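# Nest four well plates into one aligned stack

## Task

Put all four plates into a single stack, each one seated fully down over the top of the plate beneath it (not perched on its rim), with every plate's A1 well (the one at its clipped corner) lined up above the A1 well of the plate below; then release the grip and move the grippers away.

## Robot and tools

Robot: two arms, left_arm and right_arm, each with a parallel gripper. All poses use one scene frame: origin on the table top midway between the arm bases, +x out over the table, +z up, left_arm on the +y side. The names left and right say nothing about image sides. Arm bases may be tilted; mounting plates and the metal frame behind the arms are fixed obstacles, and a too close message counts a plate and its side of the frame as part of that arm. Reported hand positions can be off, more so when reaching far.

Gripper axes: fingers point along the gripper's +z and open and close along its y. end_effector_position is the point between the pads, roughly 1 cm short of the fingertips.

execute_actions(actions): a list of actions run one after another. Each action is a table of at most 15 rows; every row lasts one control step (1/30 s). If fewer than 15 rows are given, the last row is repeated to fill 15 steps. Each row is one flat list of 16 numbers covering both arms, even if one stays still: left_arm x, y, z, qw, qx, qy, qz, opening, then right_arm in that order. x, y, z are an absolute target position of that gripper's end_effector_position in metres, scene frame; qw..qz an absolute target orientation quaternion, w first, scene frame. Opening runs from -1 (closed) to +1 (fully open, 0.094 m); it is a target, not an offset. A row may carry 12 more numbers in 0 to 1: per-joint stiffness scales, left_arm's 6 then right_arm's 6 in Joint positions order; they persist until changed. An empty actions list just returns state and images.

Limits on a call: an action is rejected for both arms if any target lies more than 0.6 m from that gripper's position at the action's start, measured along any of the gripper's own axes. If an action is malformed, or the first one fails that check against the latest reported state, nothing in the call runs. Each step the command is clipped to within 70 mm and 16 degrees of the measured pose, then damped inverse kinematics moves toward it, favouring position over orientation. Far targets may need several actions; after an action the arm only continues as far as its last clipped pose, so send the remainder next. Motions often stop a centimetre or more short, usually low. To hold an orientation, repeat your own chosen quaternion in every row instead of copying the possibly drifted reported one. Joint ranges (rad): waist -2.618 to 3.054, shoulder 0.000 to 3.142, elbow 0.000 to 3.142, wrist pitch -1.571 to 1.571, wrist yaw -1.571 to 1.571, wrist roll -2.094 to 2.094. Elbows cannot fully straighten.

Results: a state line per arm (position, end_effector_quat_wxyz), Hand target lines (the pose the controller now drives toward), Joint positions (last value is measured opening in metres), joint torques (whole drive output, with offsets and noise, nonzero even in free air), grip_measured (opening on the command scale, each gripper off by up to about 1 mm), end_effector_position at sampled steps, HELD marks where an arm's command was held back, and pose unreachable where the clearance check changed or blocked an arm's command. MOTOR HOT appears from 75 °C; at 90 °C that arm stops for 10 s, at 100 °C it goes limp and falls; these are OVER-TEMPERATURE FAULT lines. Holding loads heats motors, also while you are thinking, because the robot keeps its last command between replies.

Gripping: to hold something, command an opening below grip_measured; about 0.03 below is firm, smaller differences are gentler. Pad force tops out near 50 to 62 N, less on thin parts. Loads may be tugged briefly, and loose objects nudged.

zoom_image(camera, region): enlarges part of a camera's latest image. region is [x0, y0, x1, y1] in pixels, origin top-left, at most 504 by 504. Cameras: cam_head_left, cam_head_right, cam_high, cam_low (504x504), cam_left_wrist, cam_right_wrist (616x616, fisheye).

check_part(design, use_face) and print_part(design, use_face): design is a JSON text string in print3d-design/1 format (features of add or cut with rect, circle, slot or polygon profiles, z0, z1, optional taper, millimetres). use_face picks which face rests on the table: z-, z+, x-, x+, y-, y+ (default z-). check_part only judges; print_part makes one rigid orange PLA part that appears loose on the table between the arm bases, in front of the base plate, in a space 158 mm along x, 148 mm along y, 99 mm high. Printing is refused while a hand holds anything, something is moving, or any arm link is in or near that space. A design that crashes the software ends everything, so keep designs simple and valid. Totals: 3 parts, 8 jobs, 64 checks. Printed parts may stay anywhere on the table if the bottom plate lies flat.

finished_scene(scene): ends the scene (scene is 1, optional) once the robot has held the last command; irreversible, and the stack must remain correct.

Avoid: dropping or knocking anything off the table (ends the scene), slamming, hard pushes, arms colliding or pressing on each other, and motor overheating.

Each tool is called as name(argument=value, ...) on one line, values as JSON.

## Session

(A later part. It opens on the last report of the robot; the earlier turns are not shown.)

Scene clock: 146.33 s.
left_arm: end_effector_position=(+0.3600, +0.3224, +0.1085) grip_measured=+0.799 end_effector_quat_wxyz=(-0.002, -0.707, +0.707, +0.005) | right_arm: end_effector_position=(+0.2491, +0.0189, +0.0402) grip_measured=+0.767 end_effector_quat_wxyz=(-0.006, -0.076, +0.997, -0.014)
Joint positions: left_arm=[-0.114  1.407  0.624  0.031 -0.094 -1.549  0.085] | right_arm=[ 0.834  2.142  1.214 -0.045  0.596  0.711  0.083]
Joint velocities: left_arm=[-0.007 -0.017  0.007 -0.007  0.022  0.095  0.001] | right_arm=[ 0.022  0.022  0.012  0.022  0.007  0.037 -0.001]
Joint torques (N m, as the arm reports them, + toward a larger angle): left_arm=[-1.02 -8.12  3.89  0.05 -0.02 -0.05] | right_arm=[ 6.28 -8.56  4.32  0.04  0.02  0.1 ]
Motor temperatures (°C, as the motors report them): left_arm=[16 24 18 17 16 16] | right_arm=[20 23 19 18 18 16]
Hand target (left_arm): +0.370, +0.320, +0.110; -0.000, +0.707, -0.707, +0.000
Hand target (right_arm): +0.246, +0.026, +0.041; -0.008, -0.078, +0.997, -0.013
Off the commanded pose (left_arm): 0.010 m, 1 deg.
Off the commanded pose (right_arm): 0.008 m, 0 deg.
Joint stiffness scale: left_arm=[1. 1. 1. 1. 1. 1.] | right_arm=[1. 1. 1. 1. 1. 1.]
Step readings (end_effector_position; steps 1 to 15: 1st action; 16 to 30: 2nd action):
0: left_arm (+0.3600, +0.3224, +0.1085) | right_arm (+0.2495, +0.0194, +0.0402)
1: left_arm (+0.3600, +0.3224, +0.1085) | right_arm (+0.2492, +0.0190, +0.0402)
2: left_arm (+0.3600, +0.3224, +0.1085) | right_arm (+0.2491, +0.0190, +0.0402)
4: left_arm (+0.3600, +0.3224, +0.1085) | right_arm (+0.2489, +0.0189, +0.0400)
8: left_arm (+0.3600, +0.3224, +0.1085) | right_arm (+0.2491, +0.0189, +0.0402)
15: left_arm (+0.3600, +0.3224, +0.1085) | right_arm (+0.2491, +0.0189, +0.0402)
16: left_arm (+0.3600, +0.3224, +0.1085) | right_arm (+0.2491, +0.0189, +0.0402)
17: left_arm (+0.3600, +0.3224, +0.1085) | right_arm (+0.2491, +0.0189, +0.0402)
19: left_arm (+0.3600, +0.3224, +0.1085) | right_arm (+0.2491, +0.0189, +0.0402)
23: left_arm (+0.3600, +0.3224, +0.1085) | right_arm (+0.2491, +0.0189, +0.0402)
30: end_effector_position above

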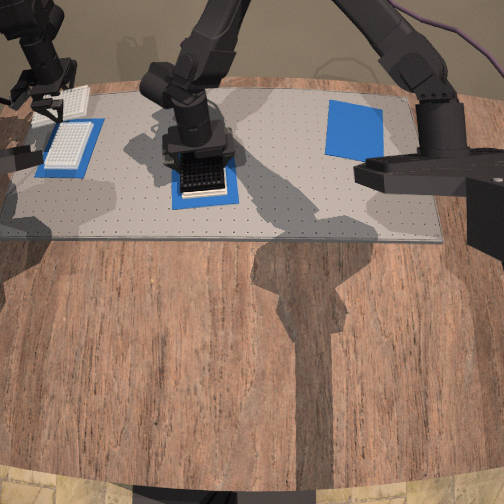

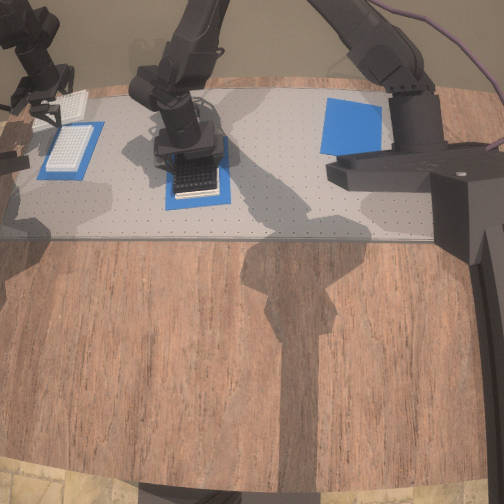

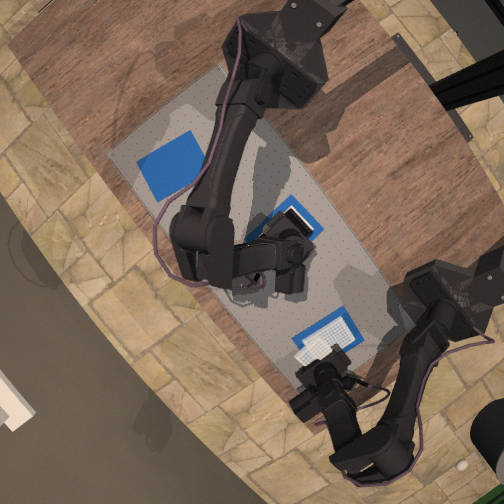

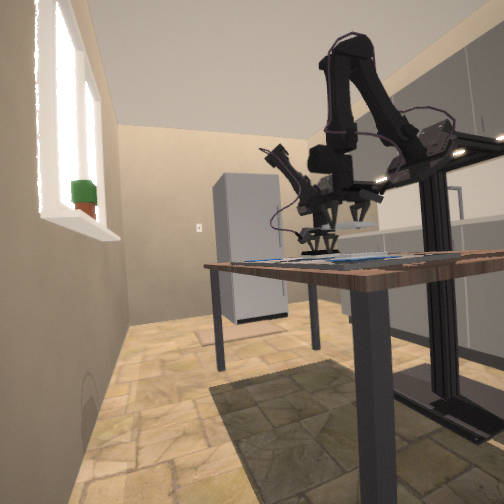

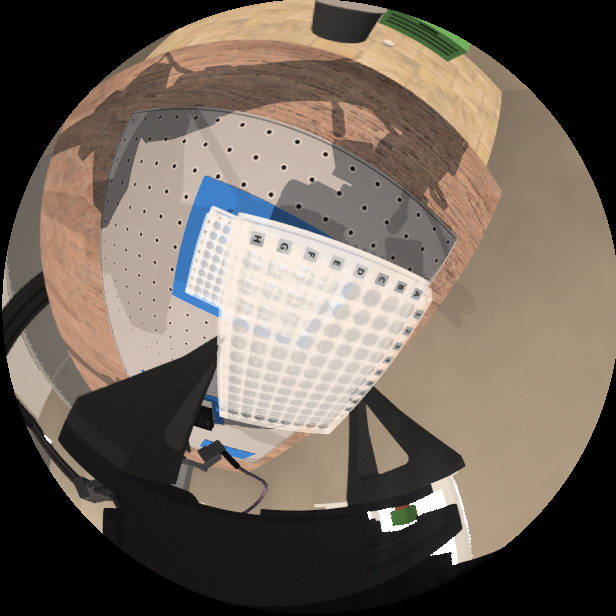

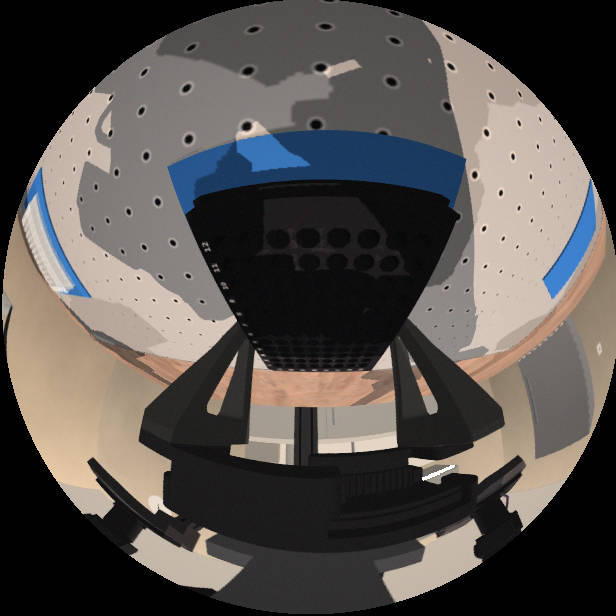

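execute_actions(actions=[[[0.37,0.32,0.11,0,-0.707,0.707,0,0.74,0.242,0.019,0.041,-0.018,-0.078,0.997,-0.023,0.72]],[[0.37,0.32,0.11,0,-0.707,0.707,0,0.74,0.242,0.019,0.041,-0.018,-0.078,0.997,-0.023,0.72]]])

zoom_image(camera="cam_head_left", region=[150,120,260,220])

zoom_image(camera="cam_high", region=[235,185,335,285])

Scene clock: 153.13 s.
left_arm: end_effector_position=(+0.3600, +0.3224, +0.1085) grip_measured=+0.799 end_effector_quat_wxyz=(-0.002, -0.707, +0.707, +0.005) | right_arm: end_effector_position=(+0.2478, +0.0175, +0.0403) grip_measured=+0.767 end_effector_quat_wxyz=(-0.009, -0.070, +0.997, -0.016)
Joint positions: left_arm=[-0.114  1.407  0.624  0.031 -0.094 -1.549  0.085] | right_arm=[ 0.834  2.142  1.214 -0.053  0.596  0.728  0.083]
Joint velocities: left_arm=[-0.002  0.002 -0.002 -0.051 -0.022  0.037  0.001] | right_arm=[ 0.012 -0.002 -0.002 -0.022  0.066 -0.095 -0.001]
Joint torques (N m, as the arm reports them, + toward a larger angle): left_arm=[-1.03 -8.12  3.88  0.05 -0.01 -0.05] | right_arm=[ 6.06 -8.81  3.81 -0.19  0.01  0.09]
Motor temperatures (°C, as the motors report them): left_arm=[16 24 18 17 16 16] | right_arm=[20 23 19 18 18 16]
Hand target (left_arm): +0.370, +0.320, +0.110; -0.000, +0.707, -0.707, +0.000
Hand target (right_arm): +0.242, +0.019, +0.041; -0.018, -0.078, +0.997, -0.022
Off the commanded pose (left_arm): 0.010 m, 1 deg.
Off the commanded pose (right_arm): 0.006 m, 2 deg.
Joint stiffness scale: left_arm=[1. 1. 1. 1. 1. 1.] | right_arm=[1. 1. 1. 1. 1. 1.]
Step readings (end_effector_position; steps 1 to 15: 1st action; 16 to 30: 2nd action):
0: left_arm (+0.3600, +0.3224, +0.1085) | right_arm (+0.2491, +0.0189, +0.0402)
1: left_arm (+0.3600, +0.3224, +0.1085) | right_arm (+0.2487, +0.0185, +0.0402)
2: left_arm (+0.3600, +0.3224, +0.1085) | right_arm (+0.2484, +0.0182, +0.0403)
4: left_arm (+0.3600, +0.3224, +0.1085) | right_arm (+0.2481, +0.0178, +0.0403)
8: left_arm (+0.3600, +0.3224, +0.1085) | right_arm (+0.2479, +0.0176, +0.0403)
15: left_arm (+0.3600, +0.3224, +0.1085) | right_arm (+0.2478, +0.0175, +0.0403)
16: left_arm (+0.3600, +0.3224, +0.1085) | right_arm (+0.2478, +0.0175, +0.0403)
17: left_arm (+0.3600, +0.3224, +0.1085) | right_arm (+0.2478, +0.0175, +0.0403)
19: left_arm (+0.3600, +0.3224, +0.1085) | right_arm (+0.2478, +0.0175, +0.0403)
23: left_arm (+0.3600, +0.3224, +0.1085) | right_arm (+0.2478, +0.0175, +0.0403)
30: end_effector_position above

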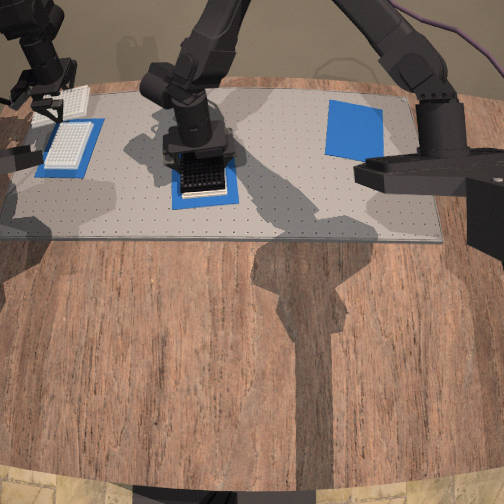

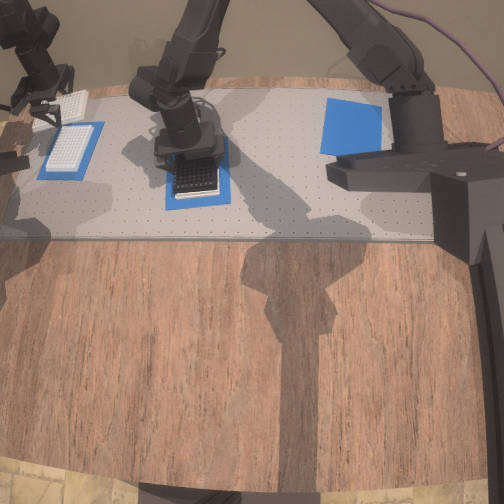

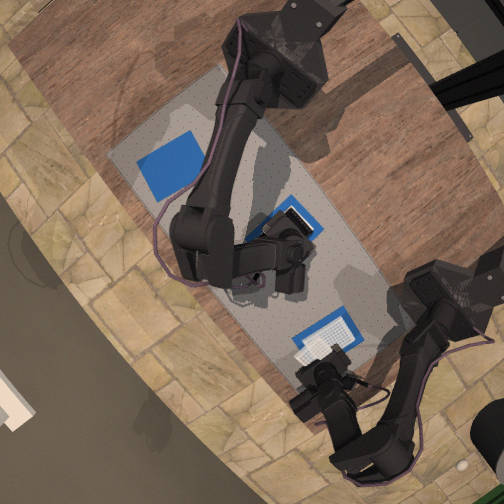

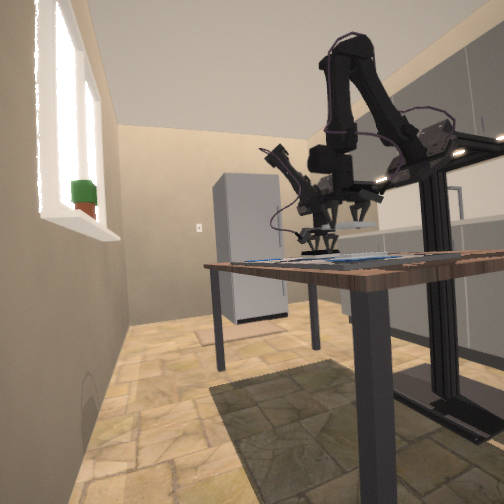

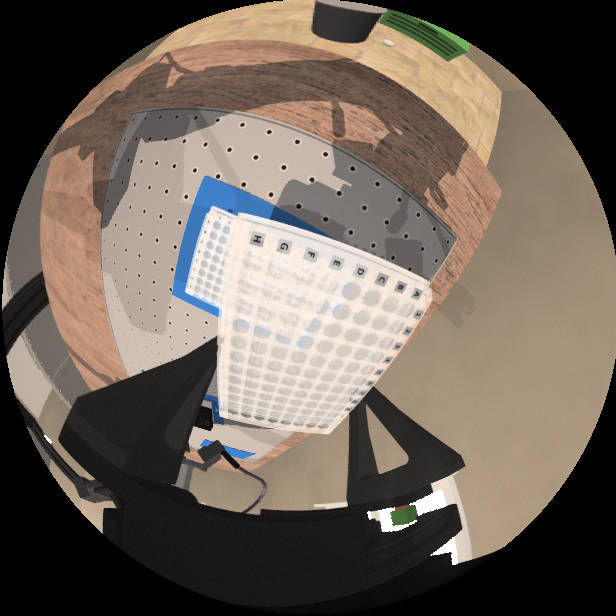

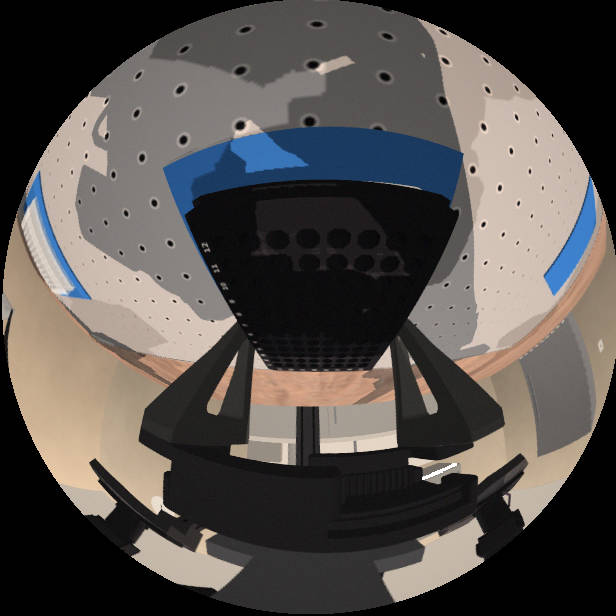

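Region (150, 120, 260, 220) of cam_head_left's 504x504 image, scaled by 4.582, with more detail than that image has; it fills the top 458 rows of this view, and the rest is white.

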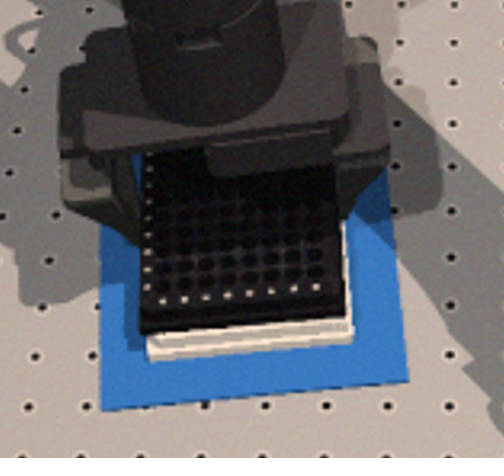

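Region (235, 185, 335, 285) of cam_high's 504x504 image, scaled by 5.040, with more detail than that image has.

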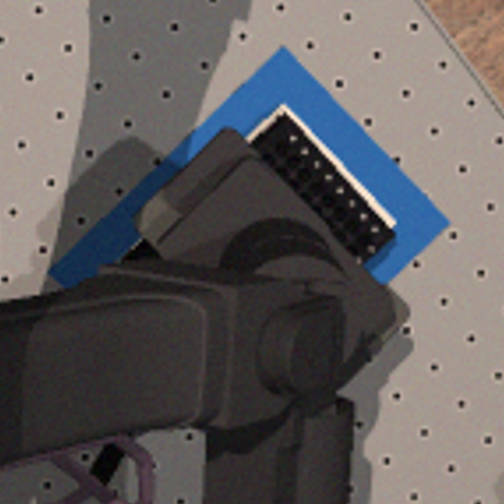

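execute_actions(actions=[[[0.37,0.32,0.11,0,-0.707,0.707,0,0.74,0.246,0.022,0.038,0,-0.078,0.997,0,0.72]],[[0.37,0.32,0.11,0,-0.707,0.707,0,0.74,0.246,0.022,0.038,0,-0.078,0.997,0,1]],[[0.37,0.32,0.11,0,-0.707,0.707,0,0.74,0.25,0.026,0.025,0,-0.078,0.997,0,1]],[[0.37,0.32,0.11,0,-0.707,0.707,0,0.74,0.25,0.026,0.025,0,-0.078,0.997,0,1]]])

zoom_image(camera="cam_head_left", region=[150,120,260,220])

Scene clock: 162.17 s.
left_arm: end_effector_position=(+0.3600, +0.3224, +0.1085) grip_measured=+0.799 end_effector_quat_wxyz=(-0.002, -0.707, +0.707, +0.005) | right_arm: end_effector_position=(+0.2509, +0.0243, +0.0381) grip_measured=+1.000 end_effector_quat_wxyz=(+0.000, -0.082, +0.997, -0.004)
Joint positions: left_arm=[-0.114  1.407  0.624  0.031 -0.094 -1.549  0.085] | right_arm=[ 0.834  2.15   1.214 -0.008  0.59   0.682  0.094]
Joint velocities: left_arm=[-0.022 -0.012 -0.002 -0.022  0.066  0.037 -0.001] | right_arm=[-0.007  0.002 -0.027  0.022 -0.007  0.051  0.   ]
Joint torques (N m, as the arm reports them, + toward a larger angle): left_arm=[-1.02 -8.12  3.89  0.04 -0.01 -0.05] | right_arm=[ 4.17 -6.29  3.84  0.61 -0.14 -0.08]
Motor temperatures (°C, as the motors report them): left_arm=[16 24 19 17 16 16] | right_arm=[20 23 19 18 18 16]
Hand target (left_arm): +0.370, +0.320, +0.110; -0.000, +0.707, -0.707, +0.000
Hand target (right_arm): +0.250, +0.026, +0.026; +0.000, -0.078, +0.997, -0.000
Off the commanded pose (left_arm): 0.010 m, 1 deg.
Off the commanded pose (right_arm): 0.013 m, 1 deg.
Joint stiffness scale: left_arm=[1. 1. 1. 1. 1. 1.] | right_arm=[1. 1. 1. 1. 1. 1.]
Step readings (end_effector_position; steps 1 to 15: 1st action; 16 to 30: 2nd action; 31 to 45: 3rd action; 46 to 60: 4th action):
0: left_arm (+0.3600, +0.3224, +0.1085) | right_arm (+0.2478, +0.0175, +0.0403)
1: left_arm (+0.3600, +0.3224, +0.1085) | right_arm (+0.2485, +0.0184, +0.0403)
2: left_arm (+0.3600, +0.3224, +0.1085) | right_arm (+0.2488, +0.0190, +0.0402)
4: left_arm (+0.3600, +0.3224, +0.1085) | right_arm (+0.2495, +0.0201, +0.0402)
8: left_arm (+0.3600, +0.3224, +0.1085) | right_arm (+0.2512, +0.0229, +0.0401)
15: left_arm (+0.3600, +0.3224, +0.1085) | right_arm (+0.2518, +0.0237, +0.0401)
16: left_arm (+0.3600, +0.3224, +0.1085) | right_arm (+0.2518, +0.0239, +0.0401)
17: left_arm (+0.3600, +0.3224, +0.1085) | right_arm (+0.2521, +0.0247, +0.0401)
19: left_arm (+0.3600, +0.3224, +0.1085) | right_arm (+0.2521, +0.0254, +0.0401)
23: left_arm (+0.3600, +0.3224, +0.1085) | right_arm (+0.2521, +0.0255, +0.0401)
30: left_arm (+0.3600, +0.3224, +0.1085) | right_arm (+0.2521, +0.0255, +0.0401)
31: left_arm (+0.3600, +0.3224, +0.1085) | right_arm (+0.2513, +0.0251, +0.0393)
32: left_arm (+0.3600, +0.3224, +0.1085) | right_arm (+0.2508, +0.0247, +0.0386)
34: left_arm (+0.3600, +0.3224, +0.1085) | right_arm (+0.2509, +0.0243, +0.0381)
38: left_arm (+0.3600, +0.3224, +0.1085) | right_arm (+0.2509, +0.0243, +0.0381)
45: left_arm (+0.3600, +0.3224, +0.1085) | right_arm (+0.2509, +0.0243, +0.0381)
46: left_arm (+0.3600, +0.3224, +0.1085) | right_arm (+0.2509, +0.0243, +0.0381)
47: left_arm (+0.3600, +0.3224, +0.1085) | right_arm (+0.2509, +0.0243, +0.0381)
49: left_arm (+0.3600, +0.3224, +0.1085) | right_arm (+0.2509, +0.0243, +0.0381)
53: left_arm (+0.3600, +0.3224, +0.1085) | right_arm (+0.2509, +0.0243, +0.0381)
60: end_effector_position above

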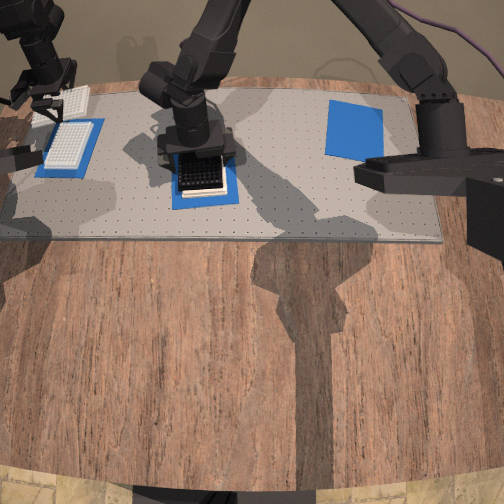

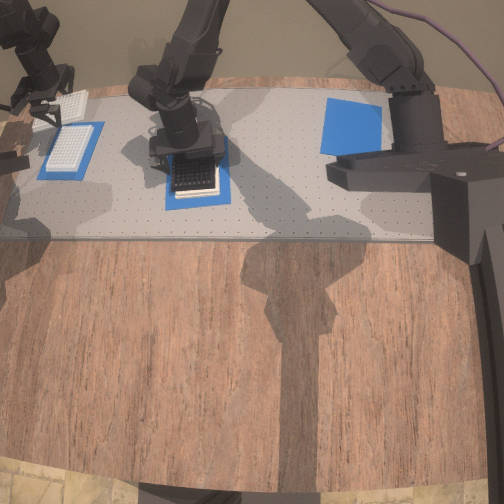

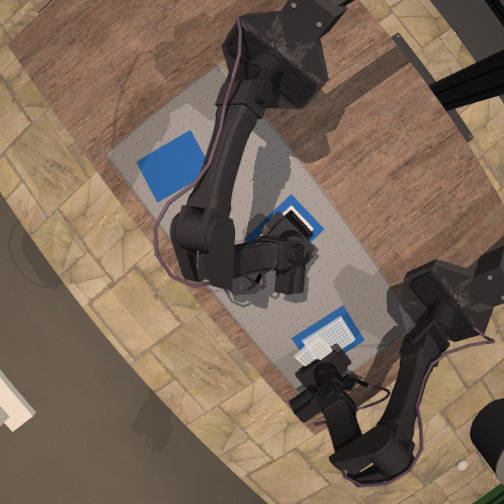

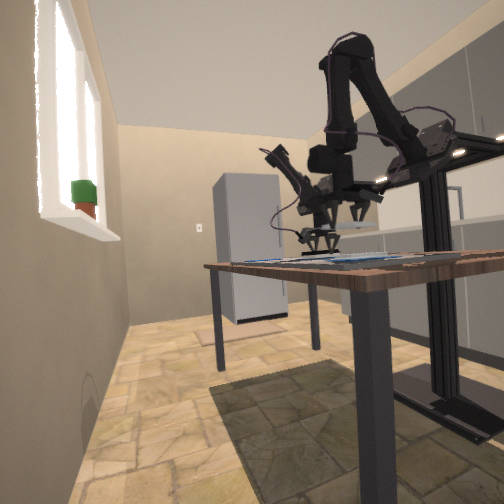

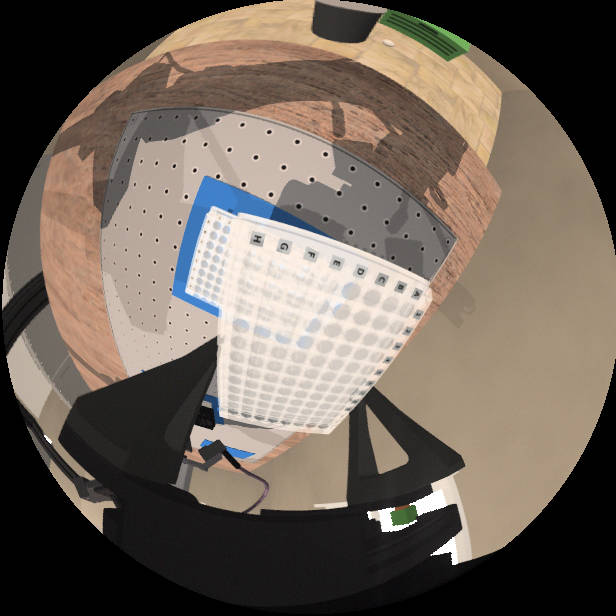

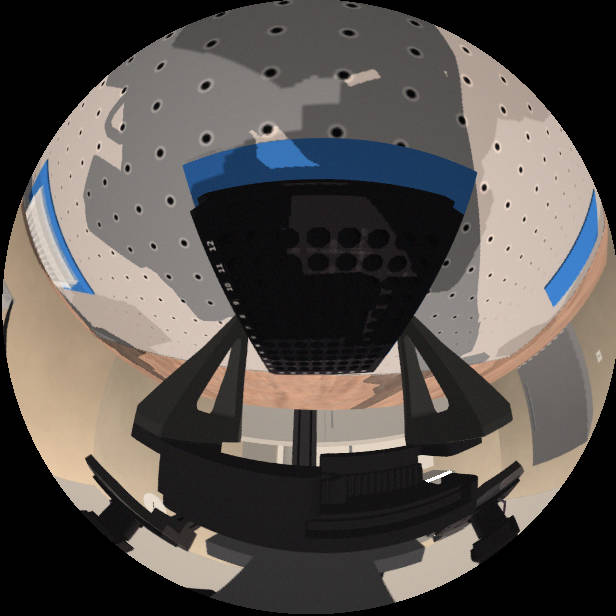

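Region (150, 120, 260, 220) of cam_head_left's 504x504 image, scaled by 4.582, with more detail than that image has; it fills the top 458 rows of this view, and the rest is white.

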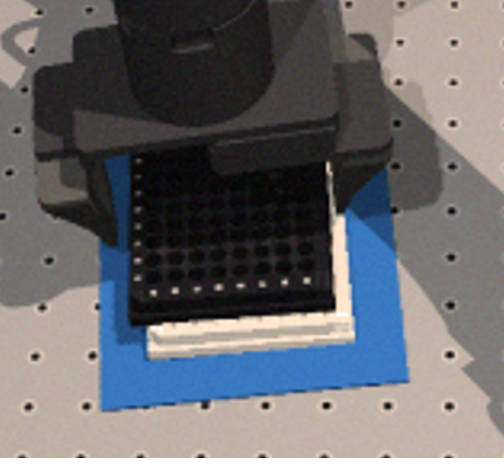

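execute_actions(actions=[[[0.37,0.32,0.11,0,-0.707,0.707,0,0.74,0.25,0.02,0.043,0,-0.072,0.997,0,1]],[[0.37,0.32,0.11,0,-0.707,0.707,0,0.74,0.25,0.011,0.041,0,-0.072,0.997,0,1]],[[0.37,0.32,0.11,0,-0.707,0.707,0,0.74,0.25,0.011,0.041,0,-0.072,0.997,0,1]]])

zoom_image(camera="cam_head_left", region=[150,120,260,220])

Scene clock: 169.30 s.
left_arm: end_effector_position=(+0.3600, +0.3224, +0.1085) grip_measured=+0.799 end_effector_quat_wxyz=(-0.002, -0.707, +0.707, +0.005) | right_arm: end_effector_position=(+0.2487, +0.0119, +0.0370) grip_measured=+1.000 end_effector_quat_wxyz=(-0.004, -0.072, +0.997, -0.005)
Joint positions: left_arm=[-0.114  1.407  0.624  0.031 -0.094 -1.549  0.085] | right_arm=[0.817 2.131 1.164 0.022 0.576 0.691 0.094]
Joint velocities: left_arm=[ 0.007 -0.022  0.002  0.022 -0.051 -0.037 -0.   ] | right_arm=[-0.007 -0.012  0.012 -0.022 -0.037  0.051  0.   ]
Joint torques (N m, as the arm reports them, + toward a larger angle): left_arm=[-1.01 -8.13  3.89  0.04 -0.02 -0.05] | right_arm=[  5.24 -11.44  -0.52   0.43  -0.02  -0.03]
Motor temperatures (°C, as the motors report them): left_arm=[16 24 19 17 16 16] | right_arm=[20 23 19 18 18 16]
Hand target (left_arm): +0.370, +0.320, +0.110; -0.000, +0.707, -0.707, +0.000
Hand target (right_arm): +0.250, +0.011, +0.041; -0.000, -0.072, +0.997, -0.000
Off the commanded pose (left_arm): 0.010 m, 1 deg.
Off the commanded pose (right_arm): 0.004 m, 1 deg.
Joint stiffness scale: left_arm=[1. 1. 1. 1. 1. 1.] | right_arm=[1. 1. 1. 1. 1. 1.]
Step readings (end_effector_position; steps 1 to 15: 1st action; 16 to 30: 2nd action; 31 to 45: 3rd action):
0: left_arm (+0.3600, +0.3224, +0.1085) | right_arm (+0.2509, +0.0243, +0.0381)
1: left_arm (+0.3600, +0.3224, +0.1085) | right_arm (+0.2513, +0.0246, +0.0389)
2: left_arm (+0.3600, +0.3224, +0.1085) | right_arm (+0.2515, +0.0247, +0.0400)
4: left_arm (+0.3600, +0.3224, +0.1085) | right_arm (+0.2520, +0.0239, +0.0401)
8: left_arm (+0.3600, +0.3224, +0.1085) | right_arm (+0.2522, +0.0239, +0.0400)
15: left_arm (+0.3600, +0.3224, +0.1085) | right_arm (+0.2522, +0.0240, +0.0400)
16: left_arm (+0.3600, +0.3224, +0.1085) | right_arm (+0.2522, +0.0235, +0.0400)
17: left_arm (+0.3600, +0.3224, +0.1085) | right_arm (+0.2517, +0.0221, +0.0404)
19: left_arm (+0.3600, +0.3224, +0.1085) | right_arm (+0.2499, +0.0166, +0.0391)
23: left_arm (+0.3600, +0.3224, +0.1085) | right_arm (+0.2485, +0.0117, +0.0370)
30: left_arm (+0.3600, +0.3224, +0.1085) | right_arm (+0.2487, +0.0119, +0.0370)
31: left_arm (+0.3600, +0.3224, +0.1085) | right_arm (+0.2487, +0.0119, +0.0370)
32: left_arm (+0.3600, +0.3224, +0.1085) | right_arm (+0.2487, +0.0119, +0.0370)
34: left_arm (+0.3600, +0.3224, +0.1085) | right_arm (+0.2487, +0.0119, +0.0370)
38: left_arm (+0.3600, +0.3224, +0.1085) | right_arm (+0.2487, +0.0119, +0.0370)
45: end_effector_position above

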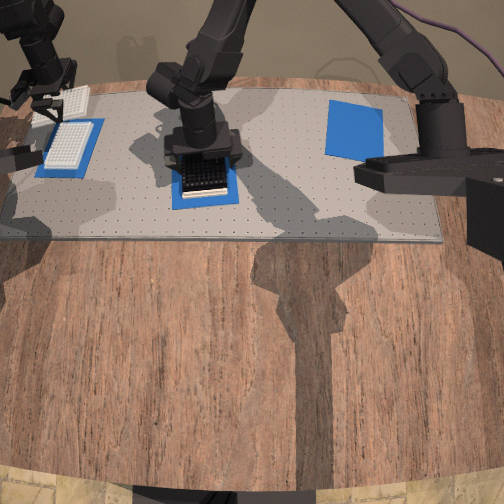

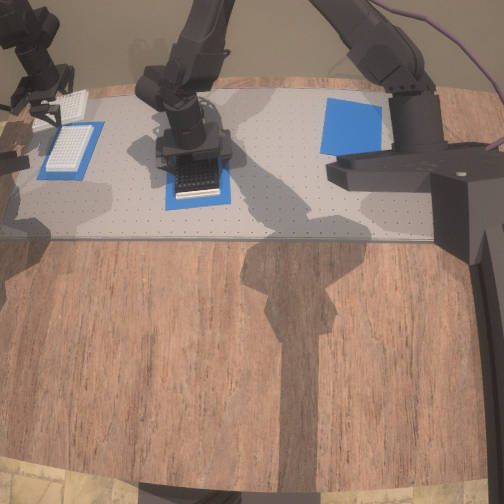

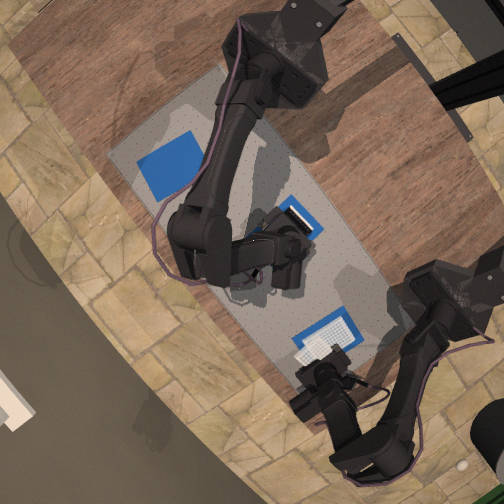

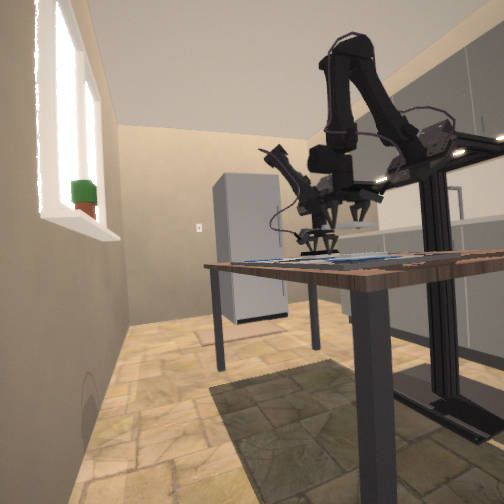

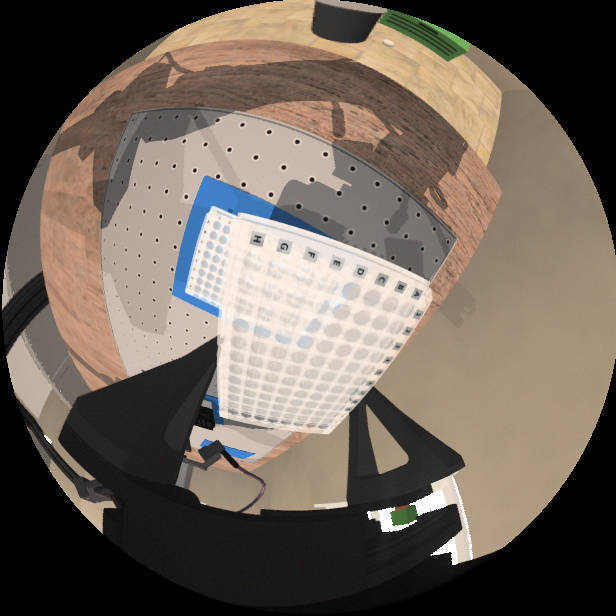

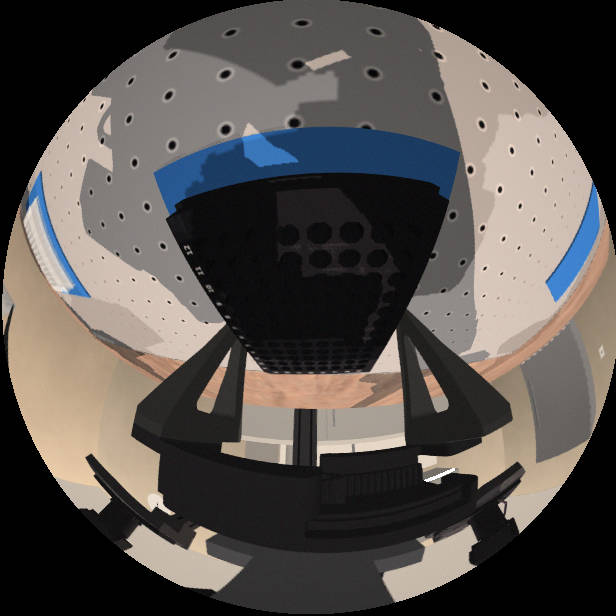

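Region (150, 120, 260, 220) of cam_head_left's 504x504 image, scaled by 4.582, with more detail than that image has; it fills the top 458 rows of this view, and the rest is white.

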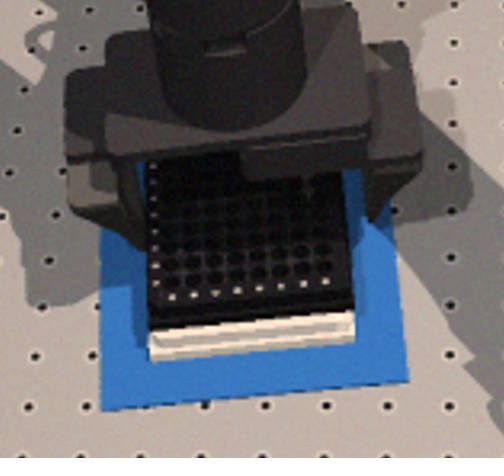

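execute_actions(actions=[[[0.37,0.32,0.11,0,-0.707,0.707,0,0.74,0.25,0.017,0.075,0,-0.072,0.997,0,1]],[[0.37,0.32,0.11,0,-0.707,0.707,0,0.74,0.35,0.028,0.075,0,-0.072,0.997,0,-0.2]],[[0.37,0.32,0.11,0,-0.707,0.707,0,0.74,0.35,0.028,0.046,0,-0.072,0.997,0,-0.2]],[[0.37,0.32,0.11,0,-0.707,0.707,0,0.74,0.335,0.028,0.046,0,-0.072,0.997,0,-0.2]]])

zoom_image(camera="cam_head_left", region=[150,110,260,220])

zoom_image(camera="cam_low", region=[270,220,370,270])

Scene clock: 180.30 s.
left_arm: end_effector_position=(+0.3600, +0.3224, +0.1085) grip_measured=+0.799 end_effector_quat_wxyz=(-0.002, -0.707, +0.707, +0.005) | right_arm: end_effector_position=(+0.3401, +0.0200, +0.0397) grip_measured=-0.198 end_effector_quat_wxyz=(-0.006, -0.070, +0.998, -0.008)
Joint positions: left_arm=[-0.114  1.407  0.624  0.031 -0.094 -1.549  0.085] | right_arm=[ 0.699  2.1    1.435 -0.231  0.507  0.59   0.038]
Joint velocities: left_arm=[ 0.007 -0.002 -0.027 -0.11   0.051 -0.037 -0.001] | right_arm=[-0.017 -0.007 -0.012  0.066 -0.037  0.066 -0.001]
Joint torques (N m, as the arm reports them, + toward a larger angle): left_arm=[-1.02 -8.13  3.9   0.05 -0.02 -0.06] | right_arm=[  6.58 -12.35   1.48   0.42   0.07   0.1 ]
Motor temperatures (°C, as the motors report them): left_arm=[16 24 19 17 16 16] | right_arm=[20 25 19 18 18 16]
Hand target (left_arm): +0.370, +0.320, +0.110; -0.000, +0.707, -0.707, +0.000
Hand target (right_arm): +0.335, +0.028, +0.046; -0.000, -0.072, +0.997, -0.000
Off the commanded pose (left_arm): 0.010 m, 1 deg.
Off the commanded pose (right_arm): 0.011 m, 1 deg.
Joint stiffness scale: left_arm=[1. 1. 1. 1. 1. 1.] | right_arm=[1. 1. 1. 1. 1. 1.]
Step readings (end_effector_position; steps 1 to 15: 1st action; 16 to 30: 2nd action; 31 to 45: 3rd action; 46 to 60: 4th action):
0: left_arm (+0.3600, +0.3224, +0.1085) | right_arm (+0.2487, +0.0119, +0.0370)
1: left_arm (+0.3600, +0.3224, +0.1085) | right_arm (+0.2490, +0.0119, +0.0391)
2: left_arm (+0.3600, +0.3224, +0.1085) | right_arm (+0.2486, +0.0103, +0.0434)
4: left_arm (+0.3600, +0.3224, +0.1085) | right_arm (+0.2505, +0.0121, +0.0547)
8: left_arm (+0.3600, +0.3224, +0.1085) | right_arm (+0.2585, +0.0223, +0.0684)
15: left_arm (+0.3600, +0.3224, +0.1085) | right_arm (+0.2575, +0.0199, +0.0691)
16: left_arm (+0.3600, +0.3224, +0.1085) | right_arm (+0.2601, +0.0190, +0.0688)
17: left_arm (+0.3600, +0.3224, +0.1085) | right_arm (+0.2657, +0.0180, +0.0675)
19: left_arm (+0.3600, +0.3224, +0.1085) | right_arm (+0.2953, +0.0175, +0.0646)
23: left_arm (+0.3600, +0.3224, +0.1085) | right_arm (+0.3592, +0.0199, +0.0667)
30: left_arm (+0.3600, +0.3224, +0.1085) | right_arm (+0.3597, +0.0201, +0.0708)
31: left_arm (+0.3600, +0.3224, +0.1085) | right_arm (+0.3584, +0.0200, +0.0689)
32: left_arm (+0.3600, +0.3224, +0.1085) | right_arm (+0.3580, +0.0220, +0.0650)
34: left_arm (+0.3600, +0.3224, +0.1085) | right_arm (+0.3531, +0.0229, +0.0548)
38: left_arm (+0.3600, +0.3224, +0.1085) | right_arm (+0.3389, +0.0175, +0.0409)
45: left_arm (+0.3600, +0.3224, +0.1085) | right_arm (+0.3371, +0.0173, +0.0398)
46: left_arm (+0.3600, +0.3224, +0.1085) | right_arm (+0.3374, +0.0177, +0.0398)
47: left_arm (+0.3600, +0.3224, +0.1085) | right_arm (+0.3381, +0.0182, +0.0397)
49: left_arm (+0.3600, +0.3224, +0.1085) | right_arm (+0.3387, +0.0188, +0.0397)
53: left_arm (+0.3600, +0.3224, +0.1085) | right_arm (+0.3396, +0.0196, +0.0397)
60: end_effector_position above

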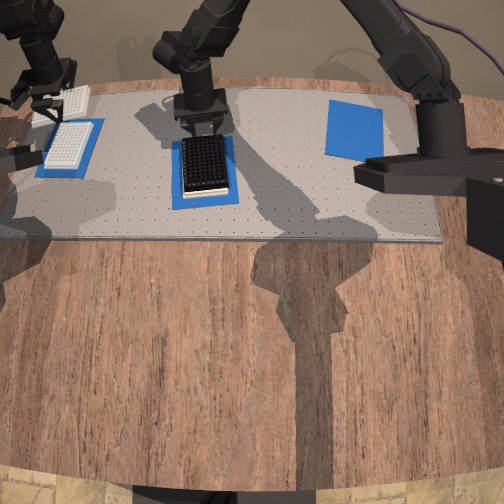

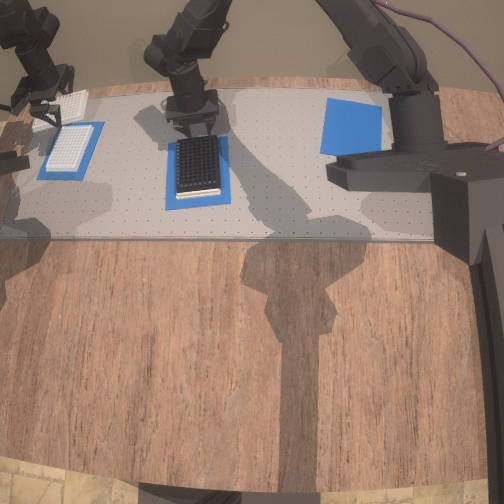

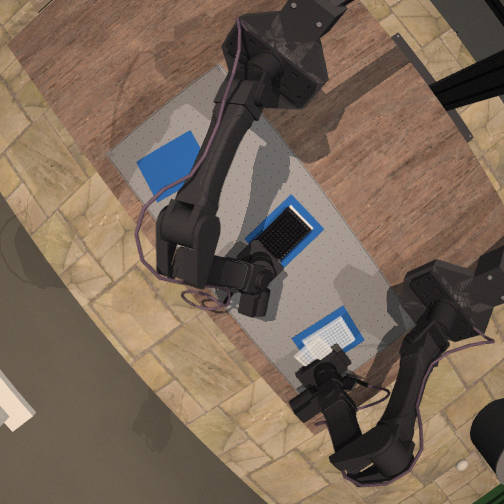

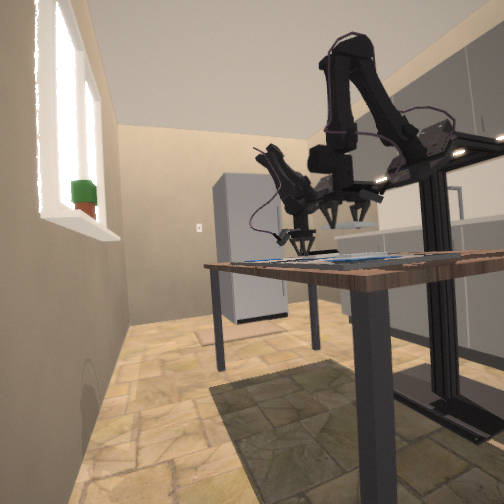

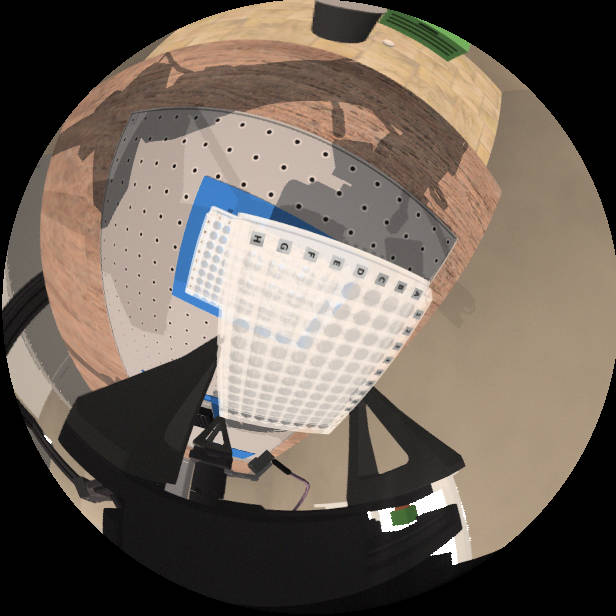

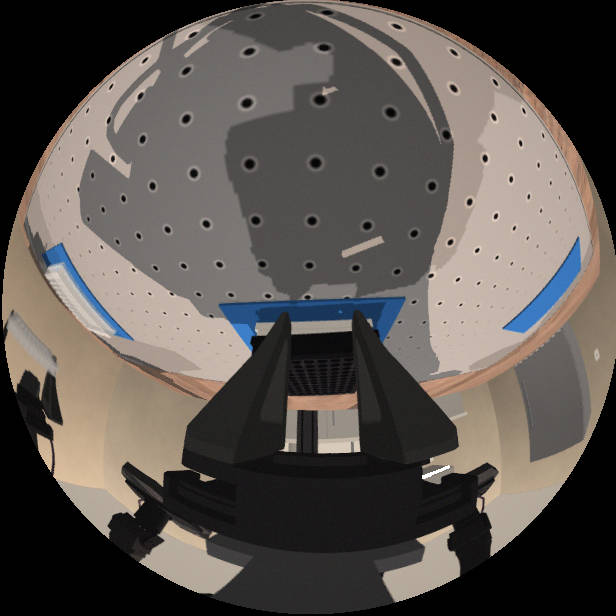

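Region (150, 110, 260, 220) of cam_head_left's 504x504 image, scaled by 4.582, with more detail than that image has.

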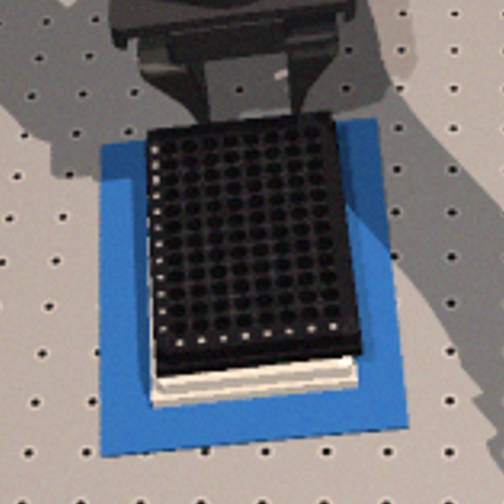

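Region (270, 220, 370, 270) of cam_low's 504x504 image, scaled by 5.040, with more detail than that image has.

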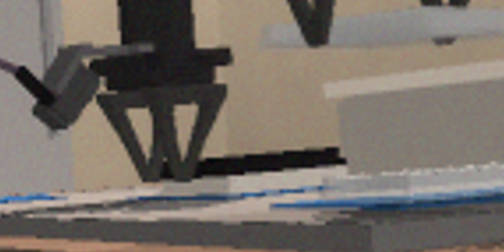

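execute_actions(actions=[[[0.37,0.32,0.11,0,-0.707,0.707,0,0.74,0.325,0.026,0.043,0,-0.072,0.997,0,-0.2]],[[0.37,0.32,0.11,0,-0.707,0.707,0,0.74,0.318,0.026,0.043,0,-0.072,0.997,0,-0.2]]])

zoom_image(camera="cam_head_left", region=[150,110,260,220])

zoom_image(camera="cam_high", region=[235,185,335,285])

Scene clock: 189.57 s.
left_arm: end_effector_position=(+0.3600, +0.3224, +0.1085) grip_measured=+0.799 end_effector_quat_wxyz=(-0.002, -0.707, +0.707, +0.005) | right_arm: end_effector_position=(+0.3272, +0.0207, +0.0387) grip_measured=-0.198 end_effector_quat_wxyz=(-0.002, -0.067, +0.998, -0.005)
Joint positions: left_arm=[-0.114  1.407  0.624  0.031 -0.094 -1.549  0.085] | right_arm=[ 0.717  2.1    1.386 -0.178  0.518  0.605  0.038]
Joint velocities: left_arm=[ 0.007 -0.017  0.007  0.022  0.051 -0.022 -0.   ] | right_arm=[ 0.002  0.012 -0.002  0.11   0.007 -0.037  0.001]
Joint torques (N m, as the arm reports them, + toward a larger angle): left_arm=[-1.02 -8.12  3.89  0.04 -0.01 -0.06] | right_arm=[  6.56 -11.51   0.72   0.44   0.08   0.1 ]
Motor temperatures (°C, as the motors report them): left_arm=[16 24 19 17 16 16] | right_arm=[20 27 19 18 18 16]
Hand target (left_arm): +0.370, +0.320, +0.110; -0.000, +0.707, -0.707, +0.000
Hand target (right_arm): +0.318, +0.026, +0.043; -0.000, -0.072, +0.997, -0.000
Off the commanded pose (left_arm): 0.010 m, 1 deg.
Off the commanded pose (right_arm): 0.011 m, 1 deg.
Joint stiffness scale: left_arm=[1. 1. 1. 1. 1. 1.] | right_arm=[1. 1. 1. 1. 1. 1.]
Step readings (end_effector_position; steps 1 to 15: 1st action; 16 to 30: 2nd action):
0: left_arm (+0.3600, +0.3224, +0.1085) | right_arm (+0.3402, +0.0202, +0.0397)
1: left_arm (+0.3600, +0.3224, +0.1085) | right_arm (+0.3396, +0.0200, +0.0393)
2: left_arm (+0.3600, +0.3224, +0.1085) | right_arm (+0.3388, +0.0201, +0.0389)
4: left_arm (+0.3600, +0.3224, +0.1085) | right_arm (+0.3343, +0.0190, +0.0384)
8: left_arm (+0.3600, +0.3224, +0.1085) | right_arm (+0.3312, +0.0190, +0.0385)
15: left_arm (+0.3600, +0.3224, +0.1085) | right_arm (+0.3321, +0.0201, +0.0385)
16: left_arm (+0.3600, +0.3224, +0.1085) | right_arm (+0.3319, +0.0201, +0.0384)
17: left_arm (+0.3600, +0.3224, +0.1085) | right_arm (+0.3313, +0.0201, +0.0383)
19: left_arm (+0.3600, +0.3224, +0.1085) | right_arm (+0.3286, +0.0198, +0.0383)
23: left_arm (+0.3600, +0.3224, +0.1085) | right_arm (+0.3272, +0.0205, +0.0387)
30: end_effector_position above

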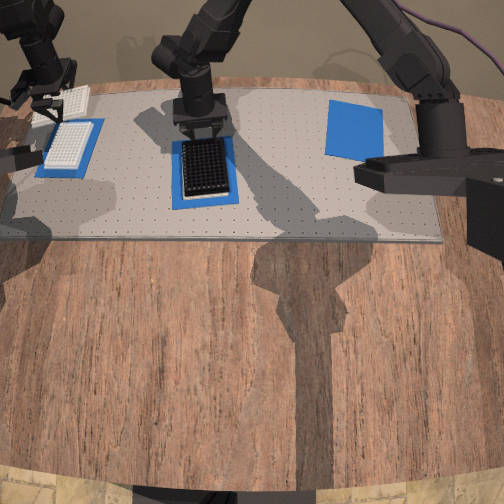

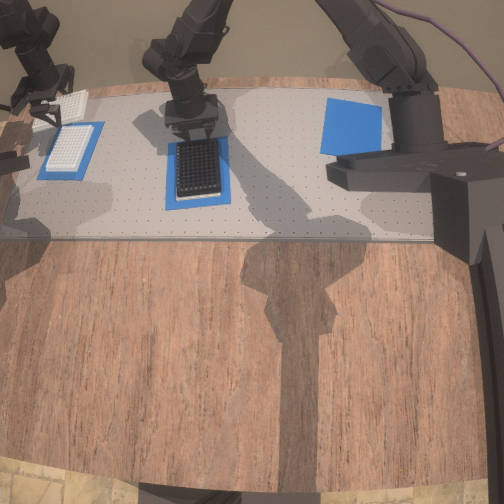

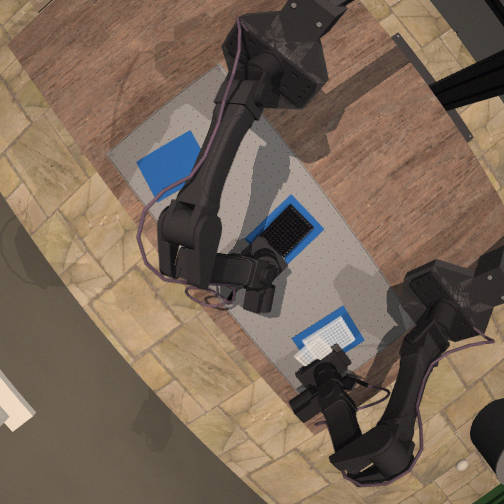

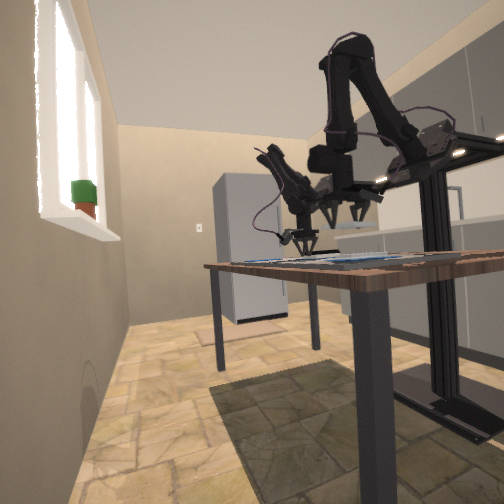

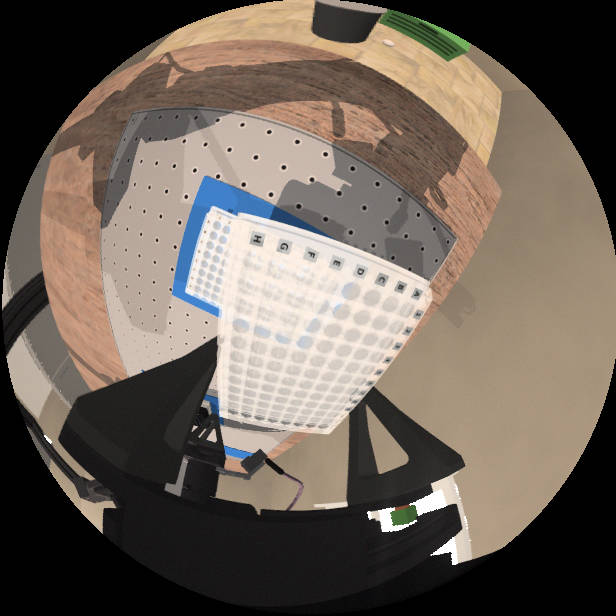

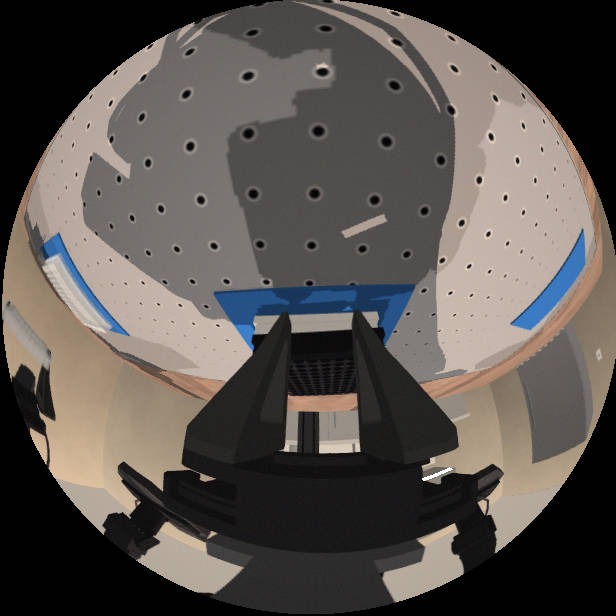

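Region (150, 110, 260, 220) of cam_head_left's 504x504 image, scaled by 4.582, with more detail than that image has.

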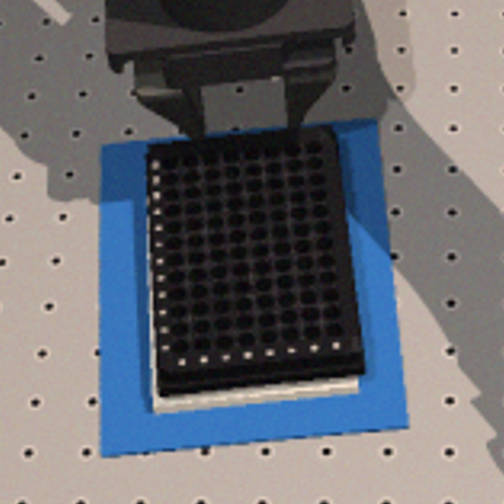

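Region (235, 185, 335, 285) of cam_high's 504x504 image, scaled by 5.040, with more detail than that image has.

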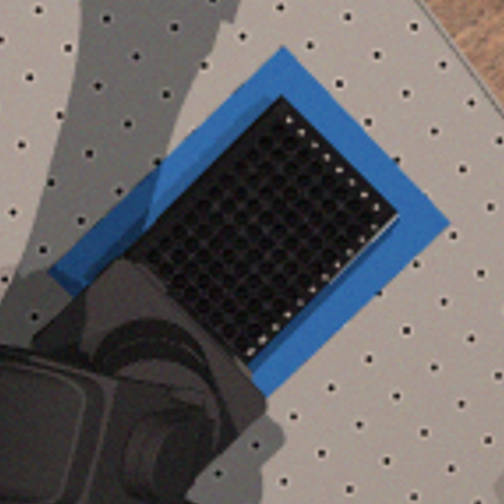

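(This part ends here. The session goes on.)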